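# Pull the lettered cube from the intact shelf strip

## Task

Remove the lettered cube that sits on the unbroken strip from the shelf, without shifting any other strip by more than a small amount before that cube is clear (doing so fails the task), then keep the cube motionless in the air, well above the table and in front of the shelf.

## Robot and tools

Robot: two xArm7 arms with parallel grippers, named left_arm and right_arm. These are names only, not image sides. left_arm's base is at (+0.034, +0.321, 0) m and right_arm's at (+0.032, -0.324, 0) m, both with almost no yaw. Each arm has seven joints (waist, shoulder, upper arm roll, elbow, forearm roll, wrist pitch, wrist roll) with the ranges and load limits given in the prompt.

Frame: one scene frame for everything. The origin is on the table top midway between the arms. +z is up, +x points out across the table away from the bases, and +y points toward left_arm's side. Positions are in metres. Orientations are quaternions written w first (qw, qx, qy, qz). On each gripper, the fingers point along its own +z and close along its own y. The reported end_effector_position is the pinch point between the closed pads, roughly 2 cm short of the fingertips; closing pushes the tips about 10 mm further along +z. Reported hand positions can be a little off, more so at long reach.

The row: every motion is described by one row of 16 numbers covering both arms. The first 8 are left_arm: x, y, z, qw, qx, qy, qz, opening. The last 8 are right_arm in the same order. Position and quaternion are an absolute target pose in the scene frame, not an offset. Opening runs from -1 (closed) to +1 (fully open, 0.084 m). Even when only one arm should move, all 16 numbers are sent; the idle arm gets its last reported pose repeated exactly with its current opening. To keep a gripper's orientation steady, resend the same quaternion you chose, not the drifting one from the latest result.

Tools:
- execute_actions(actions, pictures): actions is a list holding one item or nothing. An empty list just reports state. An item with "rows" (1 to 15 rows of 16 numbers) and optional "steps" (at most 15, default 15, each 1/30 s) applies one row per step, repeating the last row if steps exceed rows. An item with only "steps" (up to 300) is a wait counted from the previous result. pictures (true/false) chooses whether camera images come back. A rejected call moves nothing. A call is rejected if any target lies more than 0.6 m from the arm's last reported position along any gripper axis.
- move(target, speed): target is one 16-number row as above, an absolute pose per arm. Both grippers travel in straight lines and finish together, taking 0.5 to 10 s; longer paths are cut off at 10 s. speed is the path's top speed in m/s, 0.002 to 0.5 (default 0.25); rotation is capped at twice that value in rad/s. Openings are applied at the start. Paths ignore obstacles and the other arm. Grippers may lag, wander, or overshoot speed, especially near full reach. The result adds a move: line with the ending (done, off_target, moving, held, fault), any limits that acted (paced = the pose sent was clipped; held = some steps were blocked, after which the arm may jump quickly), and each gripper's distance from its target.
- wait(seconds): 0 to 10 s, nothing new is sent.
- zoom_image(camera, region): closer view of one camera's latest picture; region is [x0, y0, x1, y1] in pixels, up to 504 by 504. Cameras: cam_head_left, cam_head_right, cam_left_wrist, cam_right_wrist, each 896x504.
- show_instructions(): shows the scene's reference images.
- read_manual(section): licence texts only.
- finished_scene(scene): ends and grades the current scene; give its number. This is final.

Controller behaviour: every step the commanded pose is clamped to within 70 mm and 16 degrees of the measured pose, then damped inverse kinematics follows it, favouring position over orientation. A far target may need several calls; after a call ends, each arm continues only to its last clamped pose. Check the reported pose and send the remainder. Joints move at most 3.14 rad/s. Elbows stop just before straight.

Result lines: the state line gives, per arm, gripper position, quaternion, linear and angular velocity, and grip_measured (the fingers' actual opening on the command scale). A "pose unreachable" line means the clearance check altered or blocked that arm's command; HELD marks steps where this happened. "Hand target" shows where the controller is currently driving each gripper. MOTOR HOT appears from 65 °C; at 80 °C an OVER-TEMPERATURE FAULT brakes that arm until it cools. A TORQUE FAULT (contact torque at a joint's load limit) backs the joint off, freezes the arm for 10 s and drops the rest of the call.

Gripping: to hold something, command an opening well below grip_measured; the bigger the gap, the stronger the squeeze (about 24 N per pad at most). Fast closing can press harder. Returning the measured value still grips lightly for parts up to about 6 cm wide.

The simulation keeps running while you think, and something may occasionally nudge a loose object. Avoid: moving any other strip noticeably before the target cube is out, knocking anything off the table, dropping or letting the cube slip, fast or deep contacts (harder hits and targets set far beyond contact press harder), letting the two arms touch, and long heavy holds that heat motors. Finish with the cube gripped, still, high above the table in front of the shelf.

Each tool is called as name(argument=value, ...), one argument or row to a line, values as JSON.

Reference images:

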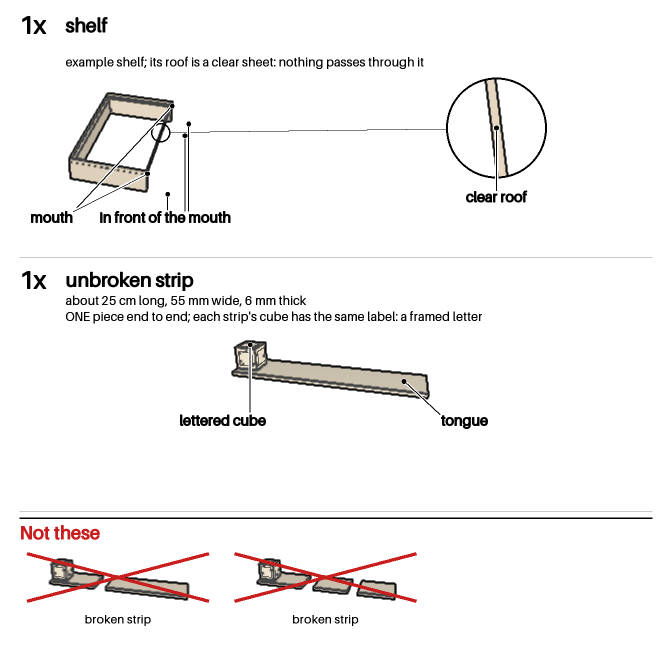

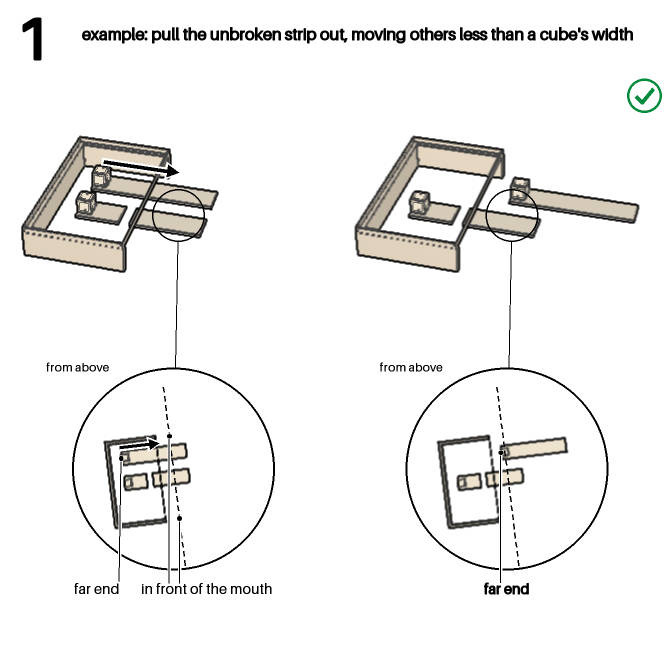

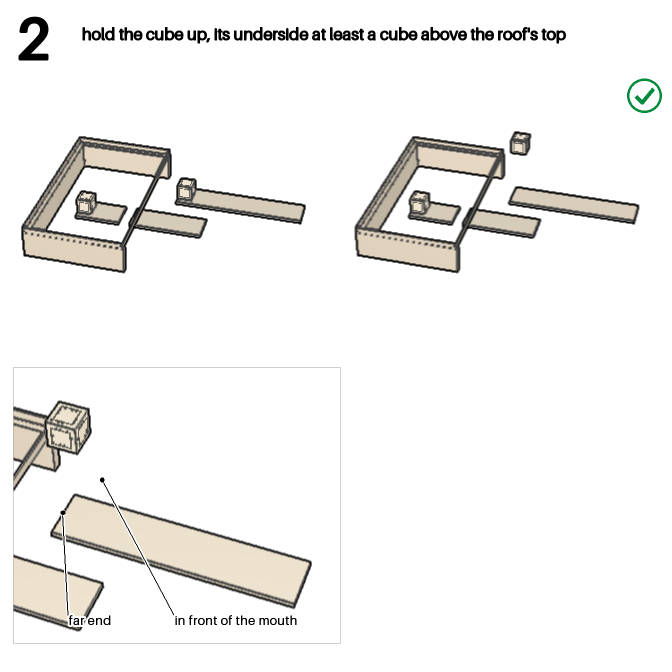

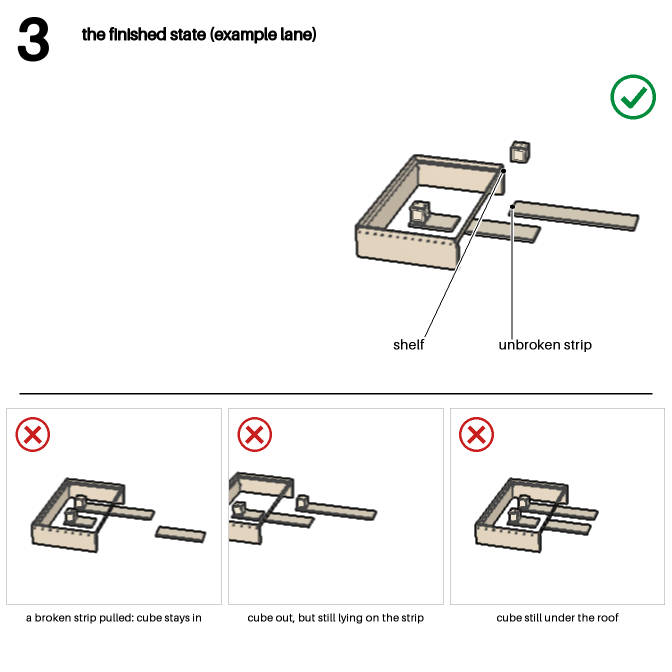

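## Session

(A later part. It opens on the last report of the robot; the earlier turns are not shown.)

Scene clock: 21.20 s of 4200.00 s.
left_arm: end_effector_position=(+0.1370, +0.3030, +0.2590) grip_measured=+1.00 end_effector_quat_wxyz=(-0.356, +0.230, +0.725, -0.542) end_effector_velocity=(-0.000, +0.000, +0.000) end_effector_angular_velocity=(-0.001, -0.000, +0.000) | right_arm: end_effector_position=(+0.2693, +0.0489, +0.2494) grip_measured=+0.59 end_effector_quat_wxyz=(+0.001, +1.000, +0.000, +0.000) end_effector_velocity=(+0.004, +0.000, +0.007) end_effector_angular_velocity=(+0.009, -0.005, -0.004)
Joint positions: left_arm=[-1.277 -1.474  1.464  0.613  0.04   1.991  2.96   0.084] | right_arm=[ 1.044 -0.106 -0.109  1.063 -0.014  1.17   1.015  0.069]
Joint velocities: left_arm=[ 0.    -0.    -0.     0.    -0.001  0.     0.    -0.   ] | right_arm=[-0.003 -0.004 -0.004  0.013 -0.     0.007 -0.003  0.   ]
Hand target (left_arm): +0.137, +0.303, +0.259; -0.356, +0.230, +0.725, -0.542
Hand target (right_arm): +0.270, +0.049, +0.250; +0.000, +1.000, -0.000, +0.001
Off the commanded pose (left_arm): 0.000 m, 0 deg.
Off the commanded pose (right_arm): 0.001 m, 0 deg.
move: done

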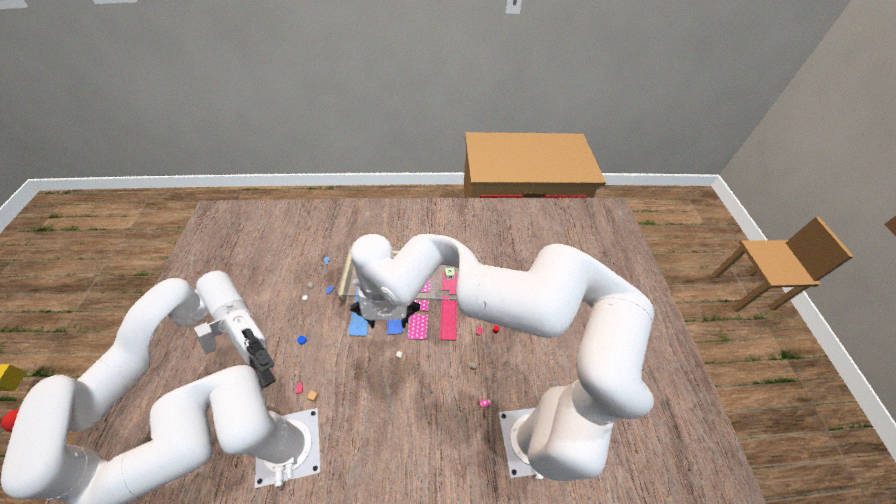

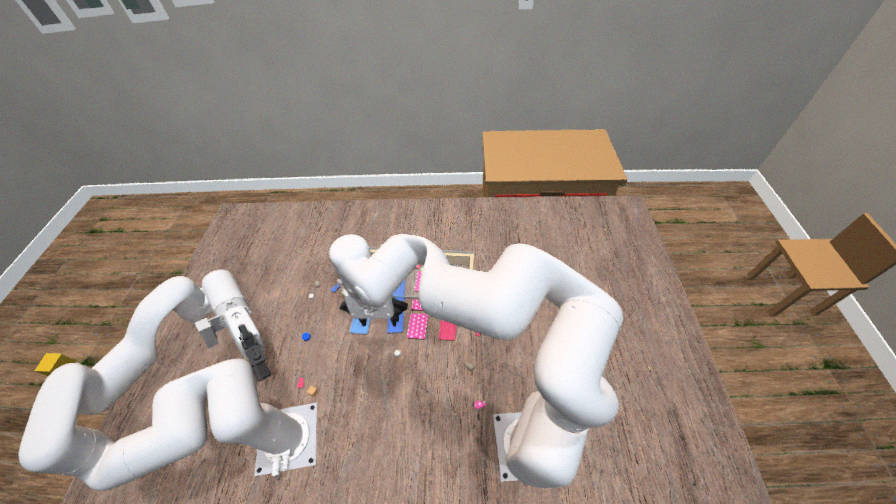

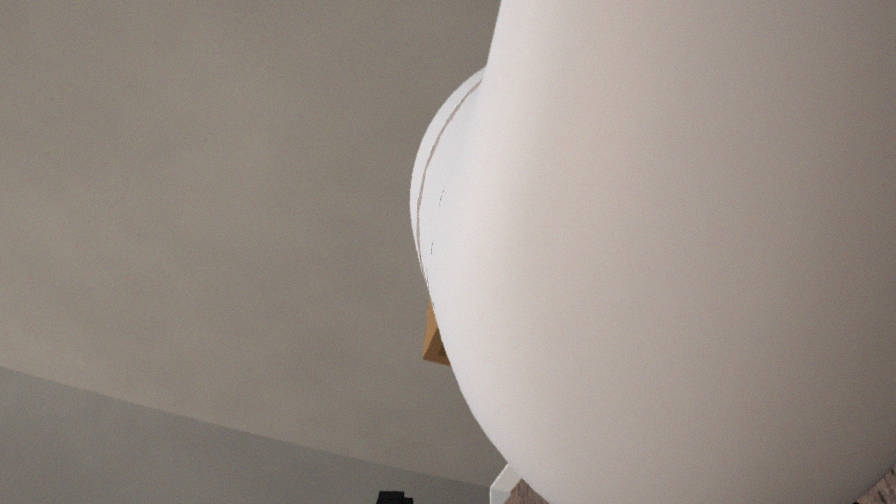

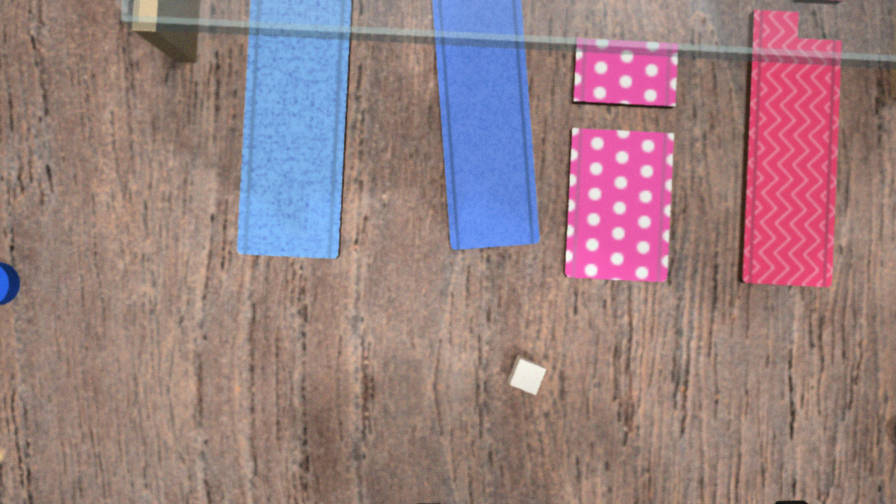

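move(
  target=[0.137,0.303,0.259,-0.356,0.23,0.725,-0.542,1, 0.40,0.05,0.3,0,1,0,0,1],
)

Scene clock: 25.43 s of 4200.00 s.
left_arm: end_effector_position=(+0.1370, +0.3030, +0.2590) grip_measured=+1.00 end_effector_quat_wxyz=(-0.356, +0.230, +0.725, -0.542) end_effector_velocity=(+0.000, +0.000, +0.000) end_effector_angular_velocity=(-0.000, +0.001, +0.001) | right_arm: end_effector_position=(+0.3991, +0.0504, +0.3001) grip_measured=+1.00 end_effector_quat_wxyz=(-0.000, +1.000, +0.001, -0.000) end_effector_velocity=(+0.006, -0.003, +0.003) end_effector_angular_velocity=(+0.001, -0.002, -0.010)
Joint positions: left_arm=[-1.277 -1.474  1.464  0.613  0.04   1.991  2.96   0.084] | right_arm=[ 0.925  0.161 -0.226  1.515  0.037  1.359  0.768  0.084]
Joint velocities: left_arm=[ 0.     0.     0.     0.    -0.001 -0.    -0.    -0.   ] | right_arm=[-0.008  0.006 -0.006  0.015  0.002  0.008 -0.004  0.   ]
Hand target (left_arm): +0.137, +0.303, +0.259; -0.356, +0.230, +0.725, -0.542
Hand target (right_arm): +0.400, +0.050, +0.300; -0.000, +1.000, +0.000, -0.000
Off the commanded pose (left_arm): 0.000 m, 0 deg.
Off the commanded pose (right_arm): 0.001 m, 0 deg.
After step 90, 0.20 s passed at rest.
move: done

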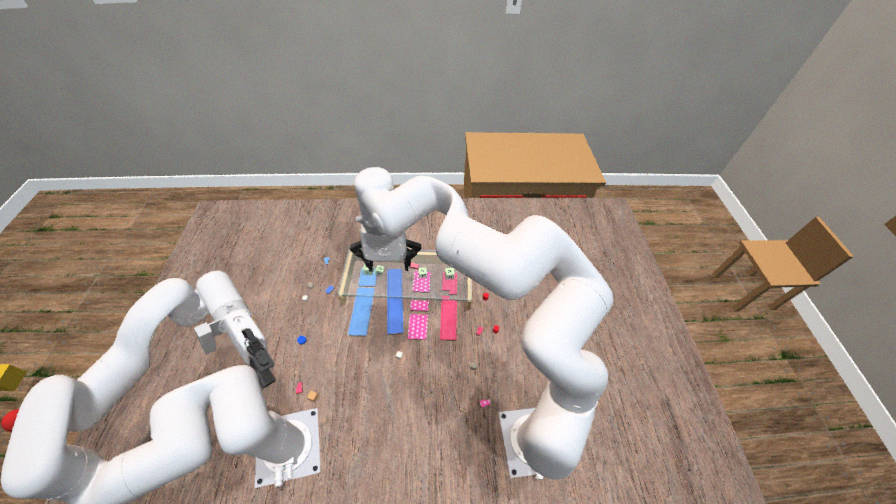

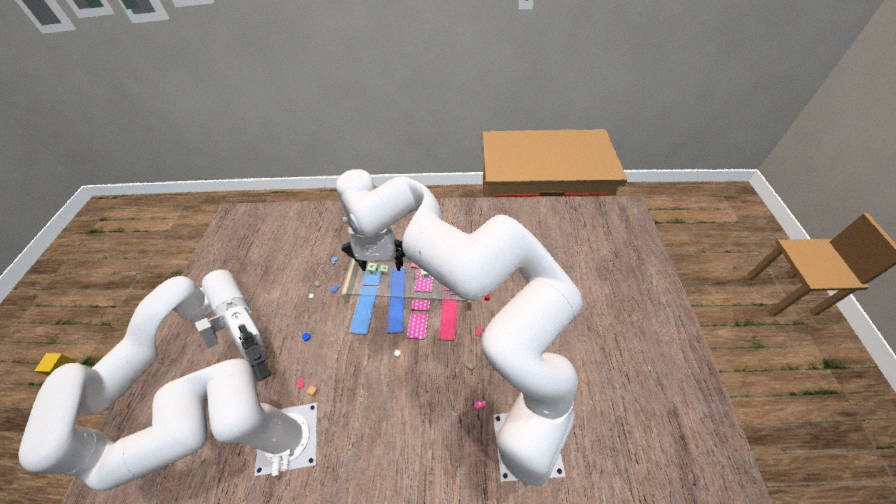

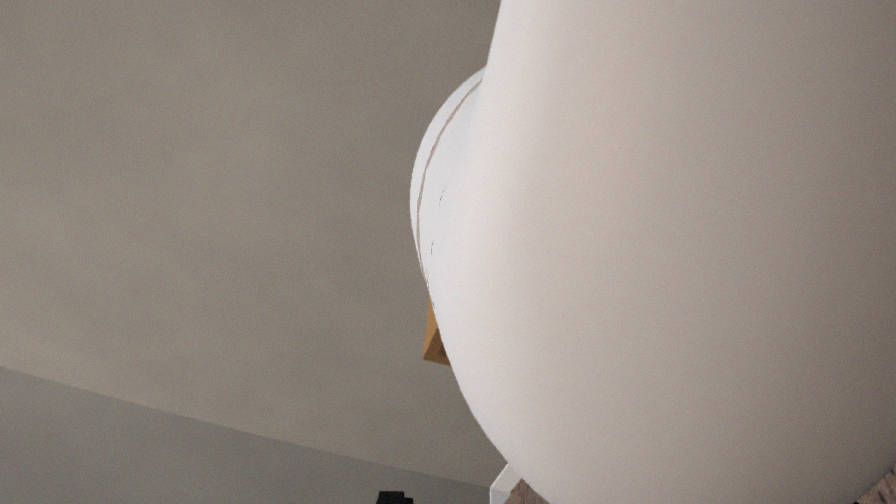

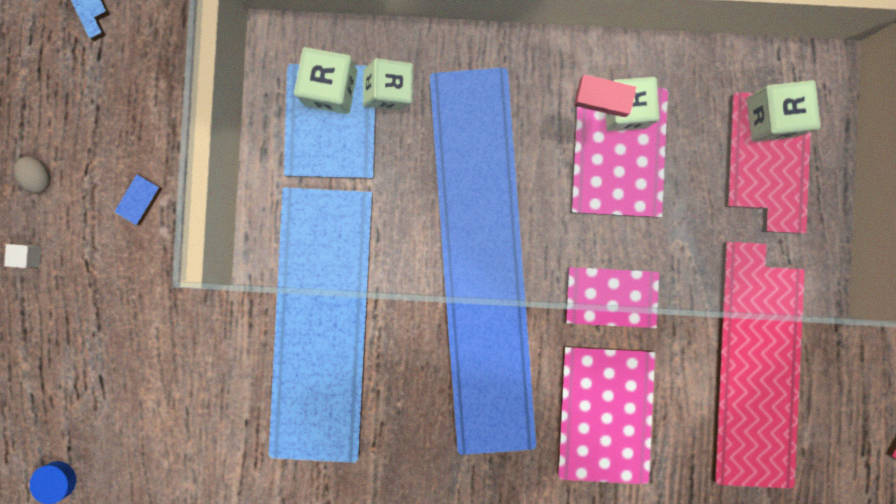

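move(
  target=[0.137,0.303,0.259,-0.356,0.23,0.725,-0.542,1, 0.373,0.061,0.035,0,0.999,0.044,0,0.7],
)

Scene clock: 29.87 s of 4200.00 s.
left_arm: end_effector_position=(+0.1370, +0.3030, +0.2590) grip_measured=+1.00 end_effector_quat_wxyz=(-0.356, +0.230, +0.725, -0.542) end_effector_velocity=(+0.000, -0.000, -0.000) end_effector_angular_velocity=(+0.001, -0.001, +0.001) | right_arm: end_effector_position=(+0.3739, +0.0625, +0.0354) grip_measured=+0.70 end_effector_quat_wxyz=(-0.001, +0.999, +0.044, +0.000) end_effector_velocity=(-0.004, -0.002, -0.006) end_effector_angular_velocity=(-0.010, +0.008, +0.006)
Joint positions: left_arm=[-1.277 -1.474  1.464  0.613  0.04   1.991  2.96   0.084] | right_arm=[ 0.935  0.437 -0.168  1.087  0.118  0.657  0.675  0.073]
Joint velocities: left_arm=[ 0.    -0.    -0.    -0.     0.001 -0.001 -0.    -0.   ] | right_arm=[ 0.001  0.008  0.003 -0.005 -0.001 -0.001 -0.002  0.   ]
Hand target (left_arm): +0.137, +0.303, +0.259; -0.356, +0.230, +0.725, -0.542
Hand target (right_arm): +0.373, +0.062, +0.035; -0.000, +0.999, +0.044, -0.001
Off the commanded pose (left_arm): 0.000 m, 0 deg.
Off the commanded pose (right_arm): 0.002 m, 0 deg.
move: done

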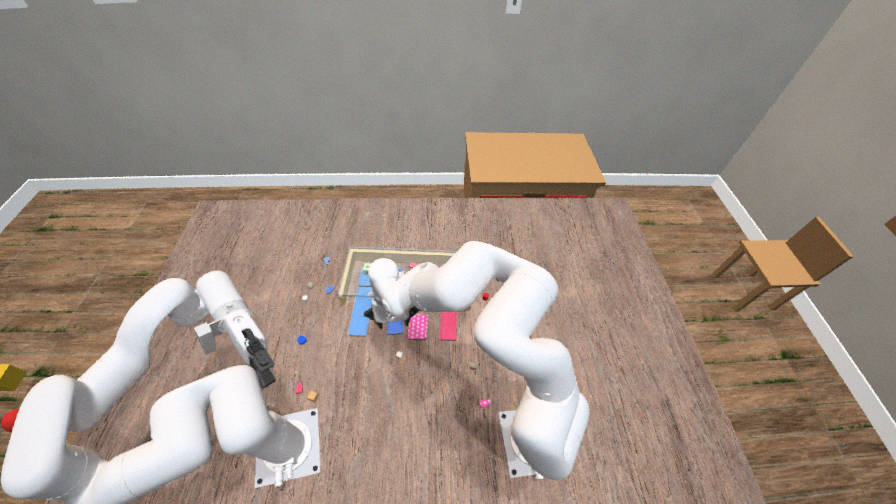

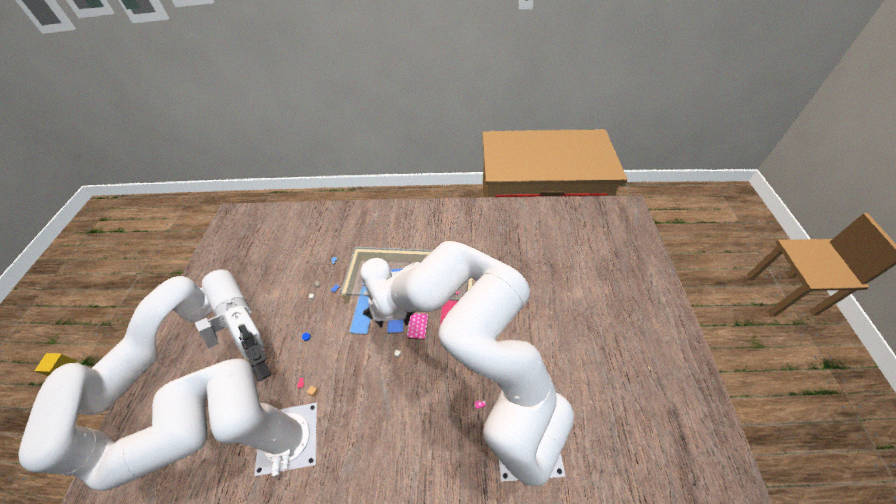

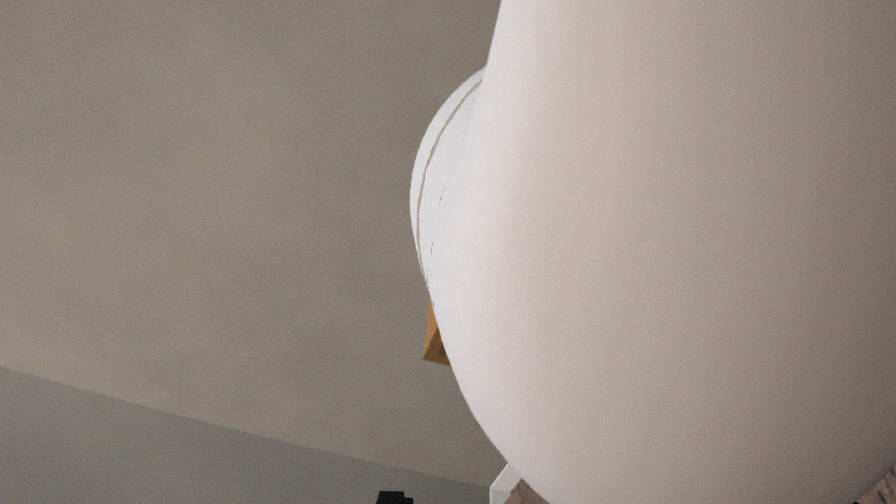

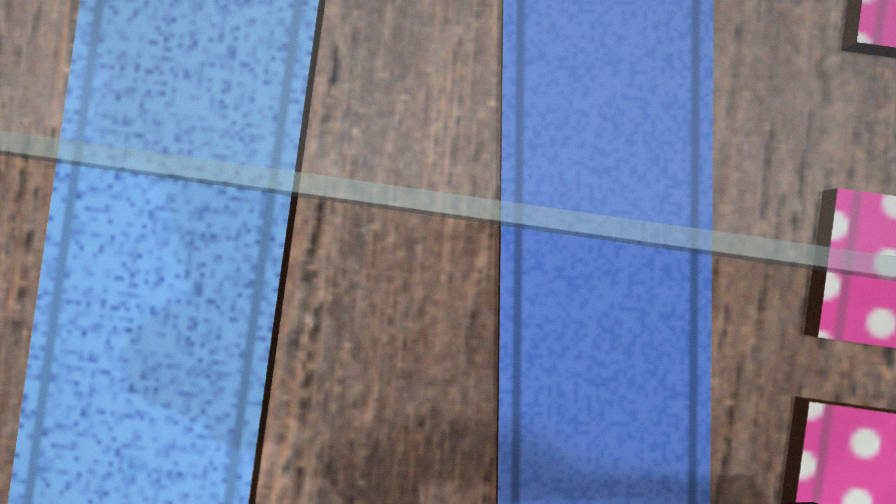

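move(
  target=[0.137,0.303,0.259,-0.356,0.23,0.725,-0.542,1, 0.373,0.060,0.018,0,0.999,0.044,0,0.7],
  speed=0.03,
)

move(
  target=[0.137,0.303,0.259,-0.356,0.23,0.725,-0.542,1, 0.373,0.060,0.019,0,0.999,0.044,0,-0.6],
)

move(
  target=[0.137,0.303,0.259,-0.356,0.23,0.725,-0.542,1, 0.373,0.060,0.058,0,0.999,0.044,0,-0.6],
  speed=0.03,
)

zoom_image(
  camera="cam_head_left",
  region=[320,230,500,350],
)

Scene clock: 33.90 s of 4200.00 s.
left_arm: end_effector_position=(+0.1370, +0.3030, +0.2590) grip_measured=+1.00 end_effector_quat_wxyz=(-0.356, +0.230, +0.725, -0.542) end_effector_velocity=(+0.000, -0.000, +0.000) end_effector_angular_velocity=(+0.000, -0.000, +0.000) | right_arm: end_effector_position=(+0.3731, +0.0593, +0.0174) grip_measured=+0.70 end_effector_quat_wxyz=(+0.001, +0.999, +0.044, -0.000) end_effector_velocity=(-0.000, +0.001, +0.001) end_effector_angular_velocity=(+0.002, -0.001, +0.001)
Joint positions: left_arm=[-1.277 -1.474  1.464  0.613  0.04   1.991  2.96   0.084] | right_arm=[ 0.93   0.471 -0.163  1.076  0.127  0.616  0.667  0.073]
Joint velocities: left_arm=[ 0.  0. -0.  0. -0. -0.  0. -0.] | right_arm=[ 0.001 -0.     0.001  0.002  0.001  0.    -0.    -0.   ]
Hand target (left_arm): +0.137, +0.303, +0.259; -0.356, +0.230, +0.725, -0.542
Hand target (right_arm): +0.373, +0.060, +0.018; -0.000, +0.999, +0.044, -0.000
Off the commanded pose (left_arm): 0.000 m, 0 deg.
Off the commanded pose (right_arm): 0.001 m, 0 deg.
After step 90, 0.07 s passed at rest.
move: done

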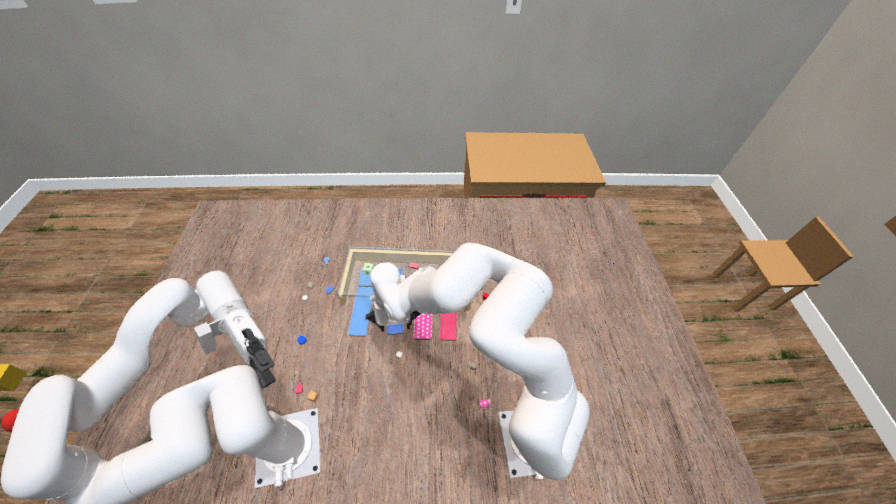

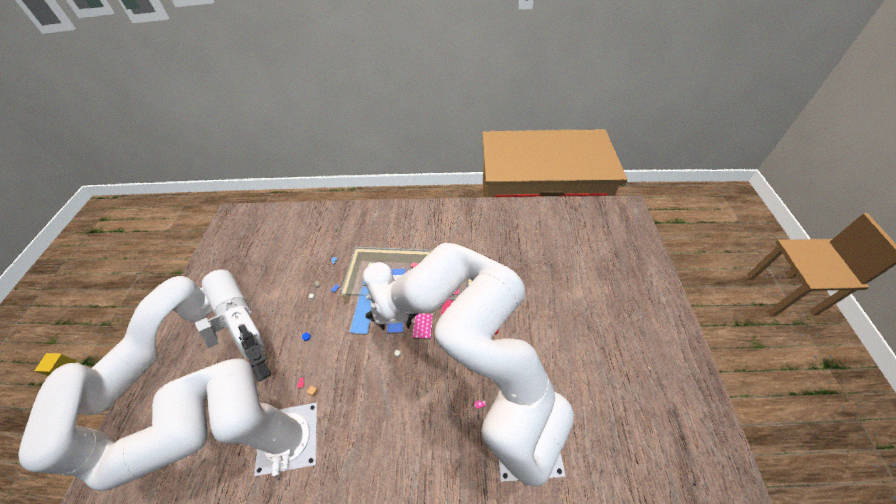

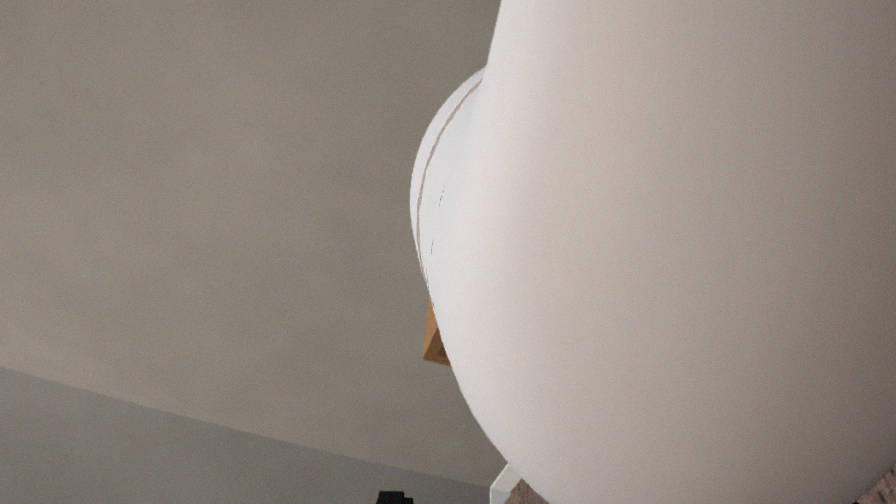

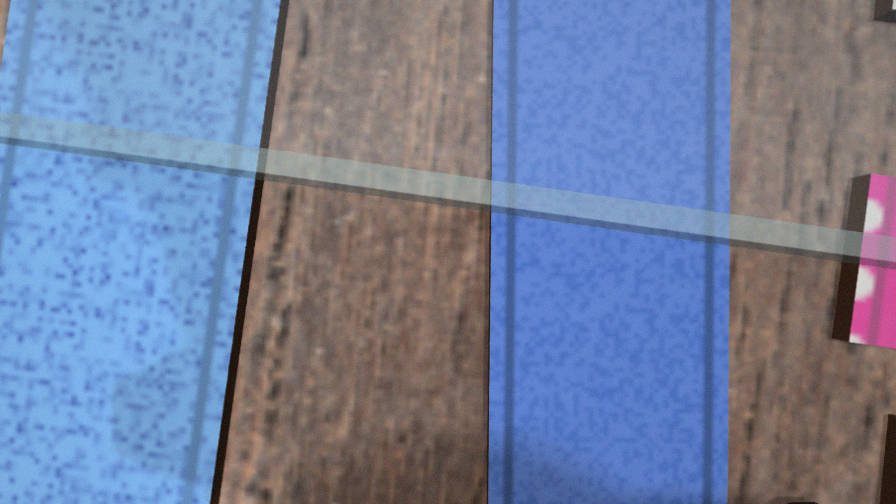

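Scene clock: 34.60 s of 4200.00 s.
left_arm: end_effector_position=(+0.1370, +0.3030, +0.2590) grip_measured=+1.00 end_effector_quat_wxyz=(-0.356, +0.230, +0.725, -0.542) end_effector_velocity=(+0.000, -0.000, +0.000) end_effector_angular_velocity=(-0.000, +0.001, -0.000) | right_arm: end_effector_position=(+0.3743, +0.0611, +0.0206) grip_measured=+0.14 end_effector_quat_wxyz=(-0.002, +0.999, +0.044, +0.002) end_effector_velocity=(-0.001, -0.001, -0.002) end_effector_angular_velocity=(-0.003, +0.003, +0.001)
Joint positions: left_arm=[-1.277 -1.474  1.464  0.613  0.04   1.991  2.96   0.084] | right_arm=[ 0.931  0.466 -0.164  1.078  0.127  0.617  0.668  0.05 ]
Joint velocities: left_arm=[-0.001  0.     0.    -0.    -0.001 -0.001 -0.    -0.   ] | right_arm=[ 0.001  0.002 -0.    -0.001  0.     0.001 -0.     0.   ]
Hand target (left_arm): +0.137, +0.303, +0.259; -0.356, +0.230, +0.725, -0.542
Hand target (right_arm): +0.373, +0.060, +0.019; +0.000, +0.999, +0.044, +0.000
Off the commanded pose (left_arm): 0.000 m, 0 deg.
Off the commanded pose (right_arm): 0.002 m, 0 deg.
move: done

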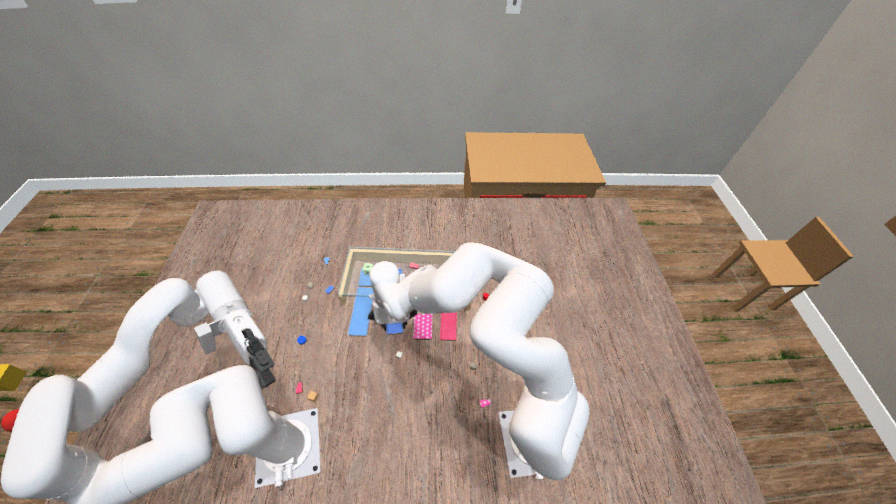

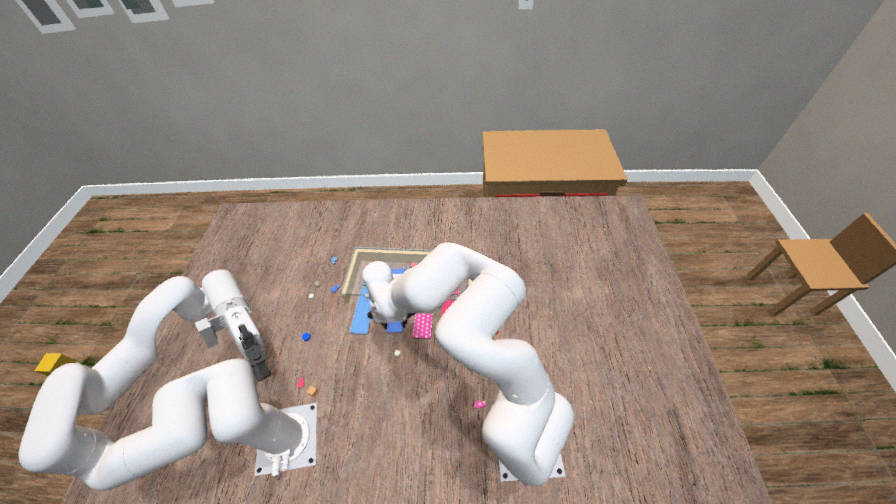

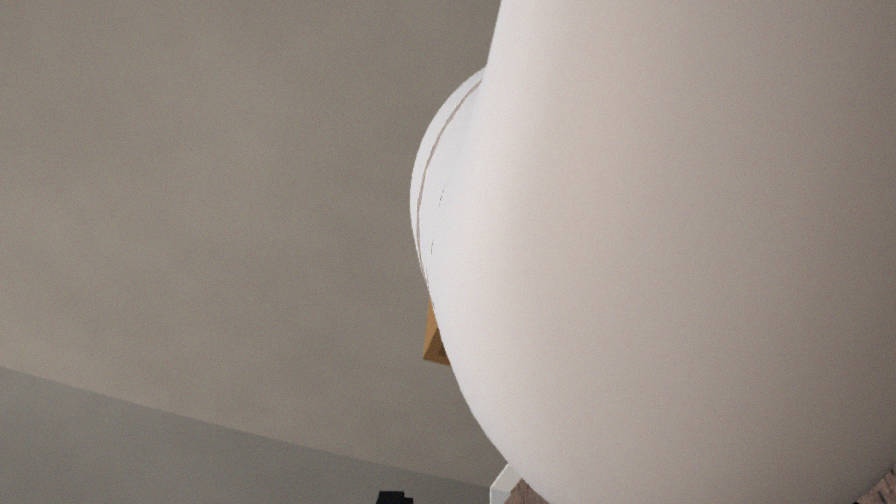

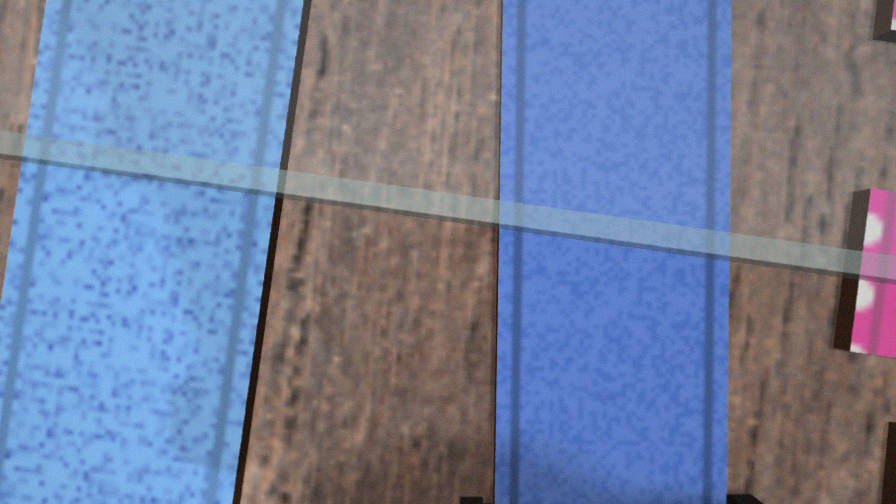

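Scene clock: 36.13 s of 4200.00 s.
left_arm: end_effector_position=(+0.1370, +0.3030, +0.2590) grip_measured=+1.00 end_effector_quat_wxyz=(-0.356, +0.230, +0.725, -0.542) end_effector_velocity=(-0.000, +0.000, -0.000) end_effector_angular_velocity=(+0.000, -0.000, -0.001) | right_arm: end_effector_position=(+0.3729, +0.0597, +0.0579) grip_measured=+0.13 end_effector_quat_wxyz=(+0.000, +0.999, +0.044, +0.000) end_effector_velocity=(-0.001, -0.001, -0.001) end_effector_angular_velocity=(-0.003, +0.002, +0.000)
Joint positions: left_arm=[-1.277 -1.474  1.464  0.613  0.04   1.991  2.96   0.084] | right_arm=[ 0.942  0.383 -0.179  1.083  0.102  0.708  0.685  0.05 ]
Joint velocities: left_arm=[-0.    -0.    -0.     0.     0.     0.001  0.     0.   ] | right_arm=[-0.     0.     0.    -0.001 -0.001  0.002  0.     0.   ]
Hand target (left_arm): +0.137, +0.303, +0.259; -0.356, +0.230, +0.725, -0.542
Hand target (right_arm): +0.373, +0.060, +0.058; +0.000, +0.999, +0.044, +0.000
Off the commanded pose (left_arm): 0.000 m, 0 deg.
Off the commanded pose (right_arm): 0.000 m, 0 deg.
move: done

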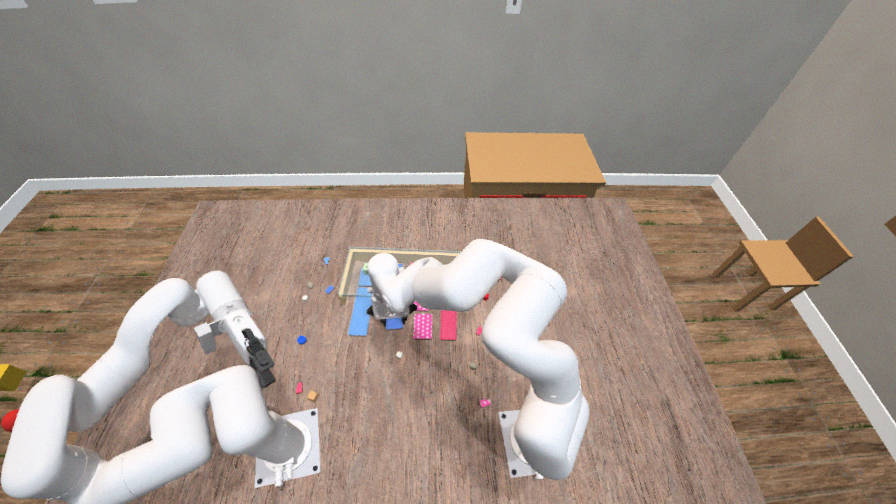

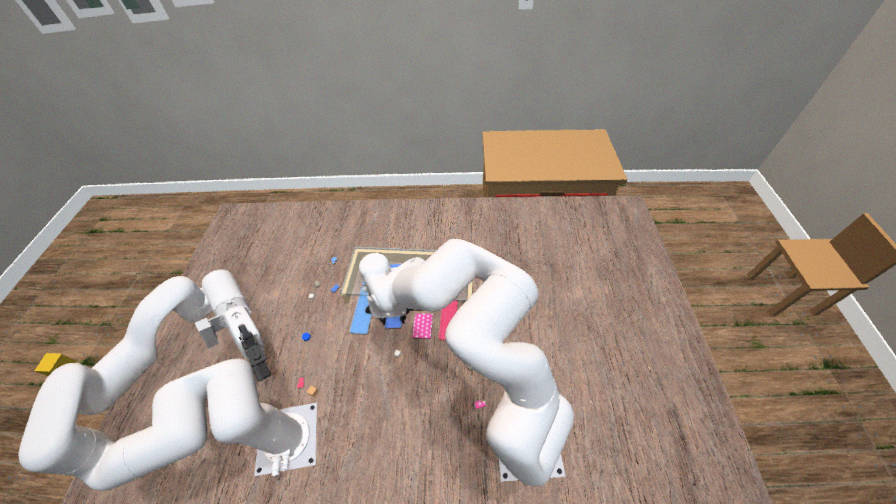

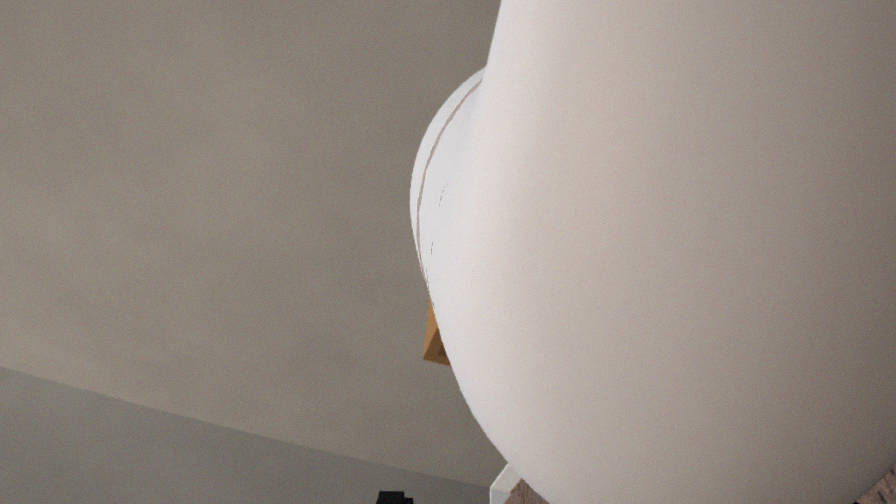

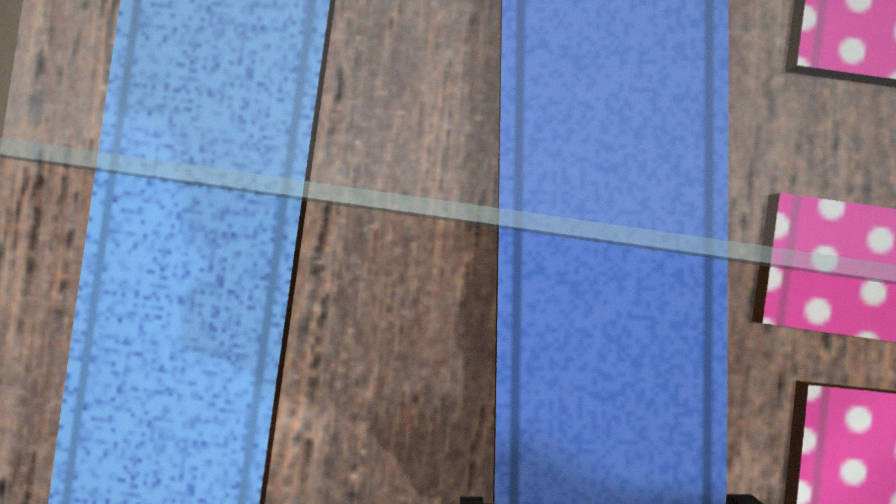

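Region (320, 230, 500, 350) of cam_head_left's 896x504 image, scaled by 2.800, with more detail than that image has.

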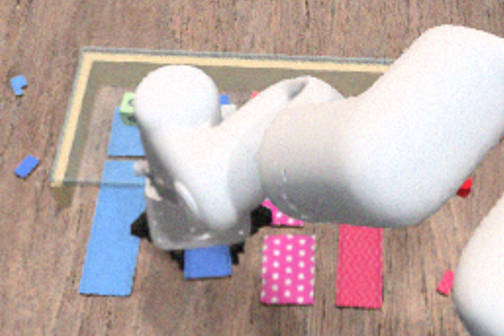

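move(
  target=[0.6,0.21,0.3,0,0.707,-0.707,0,1, 0.393,0.096,0.058,0,0.999,0.044,0,-0.6],
  speed=0.15,
)

Scene clock: 47.10 s of 4200.00 s.
left_arm: end_effector_position=(+0.5999, +0.2105, +0.2989) grip_measured=+1.00 end_effector_quat_wxyz=(+0.001, -0.708, +0.706, -0.000) end_effector_velocity=(+0.000, +0.000, +0.000) end_effector_angular_velocity=(+0.005, +0.007, +0.001) | right_arm: end_effector_position=(+0.3929, +0.0960, +0.0581) grip_measured=+0.13 end_effector_quat_wxyz=(-0.000, +0.999, +0.044, -0.000) end_effector_velocity=(-0.000, +0.000, +0.001) end_effector_angular_velocity=(+0.001, -0.001, +0.001)
Joint positions: left_arm=[-2.819 -0.539  2.109  1.792  0.459  1.501  1.102  0.084] | right_arm=[ 0.939  0.494 -0.167  1.261  0.113  0.775  0.697  0.05 ]
Joint velocities: left_arm=[-0.013 -0.007  0.006  0.015  0.006  0.015 -0.003  0.   ] | right_arm=[ 0.001 -0.001 -0.     0.     0.    -0.    -0.    -0.   ]
Hand target (left_arm): +0.600, +0.210, +0.299; -0.001, +0.708, -0.706, -0.000
Hand target (right_arm): +0.393, +0.096, +0.058; -0.000, +0.999, +0.044, -0.000
Off the commanded pose (left_arm): 0.001 m, 0 deg.
Off the commanded pose (right_arm): 0.000 m, 0 deg.
move: done

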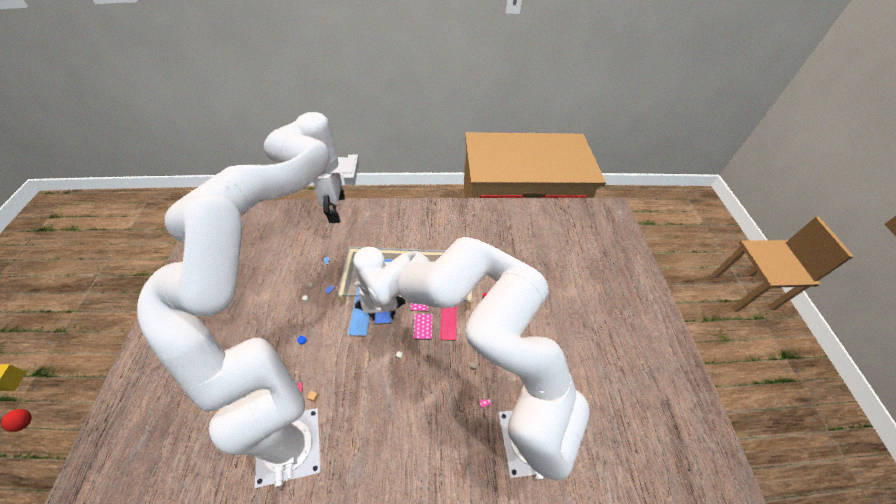

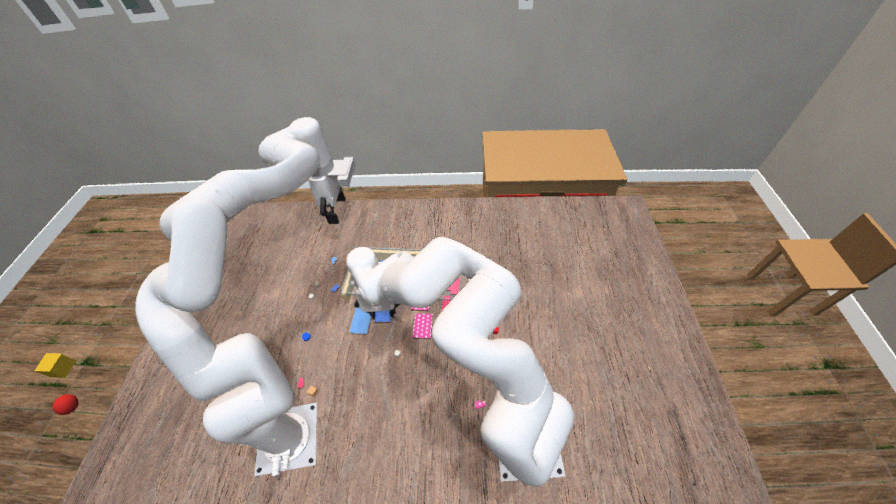

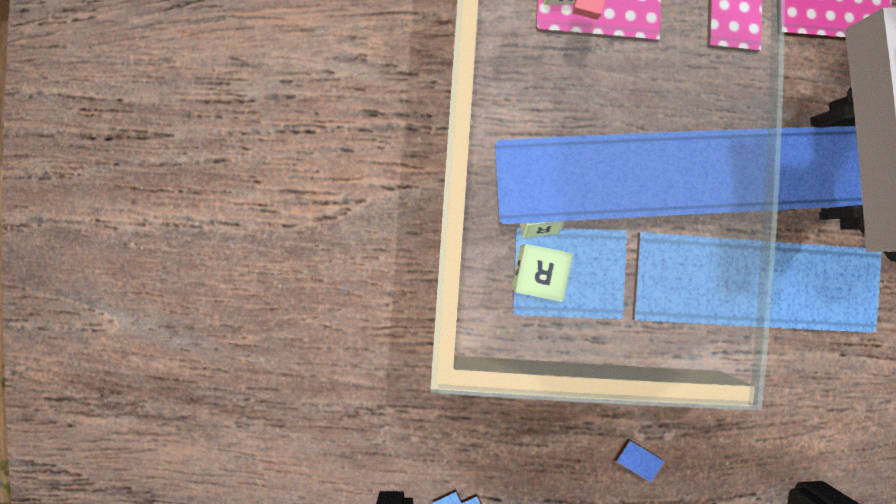

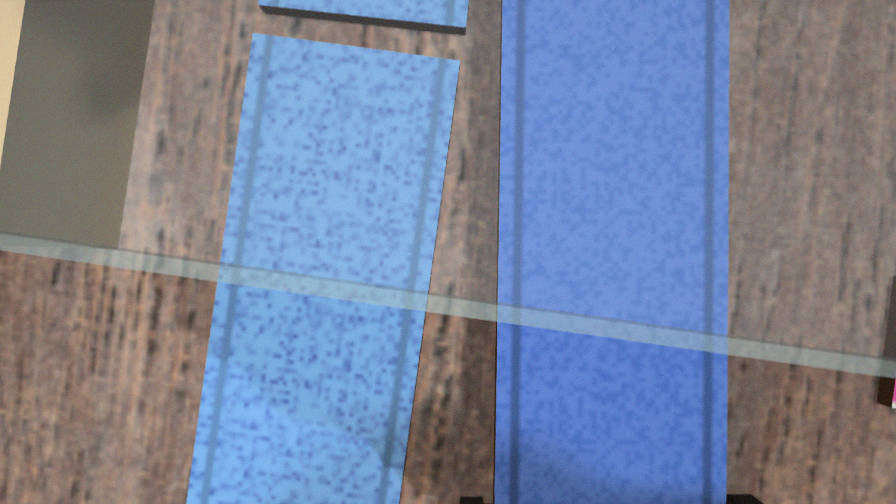

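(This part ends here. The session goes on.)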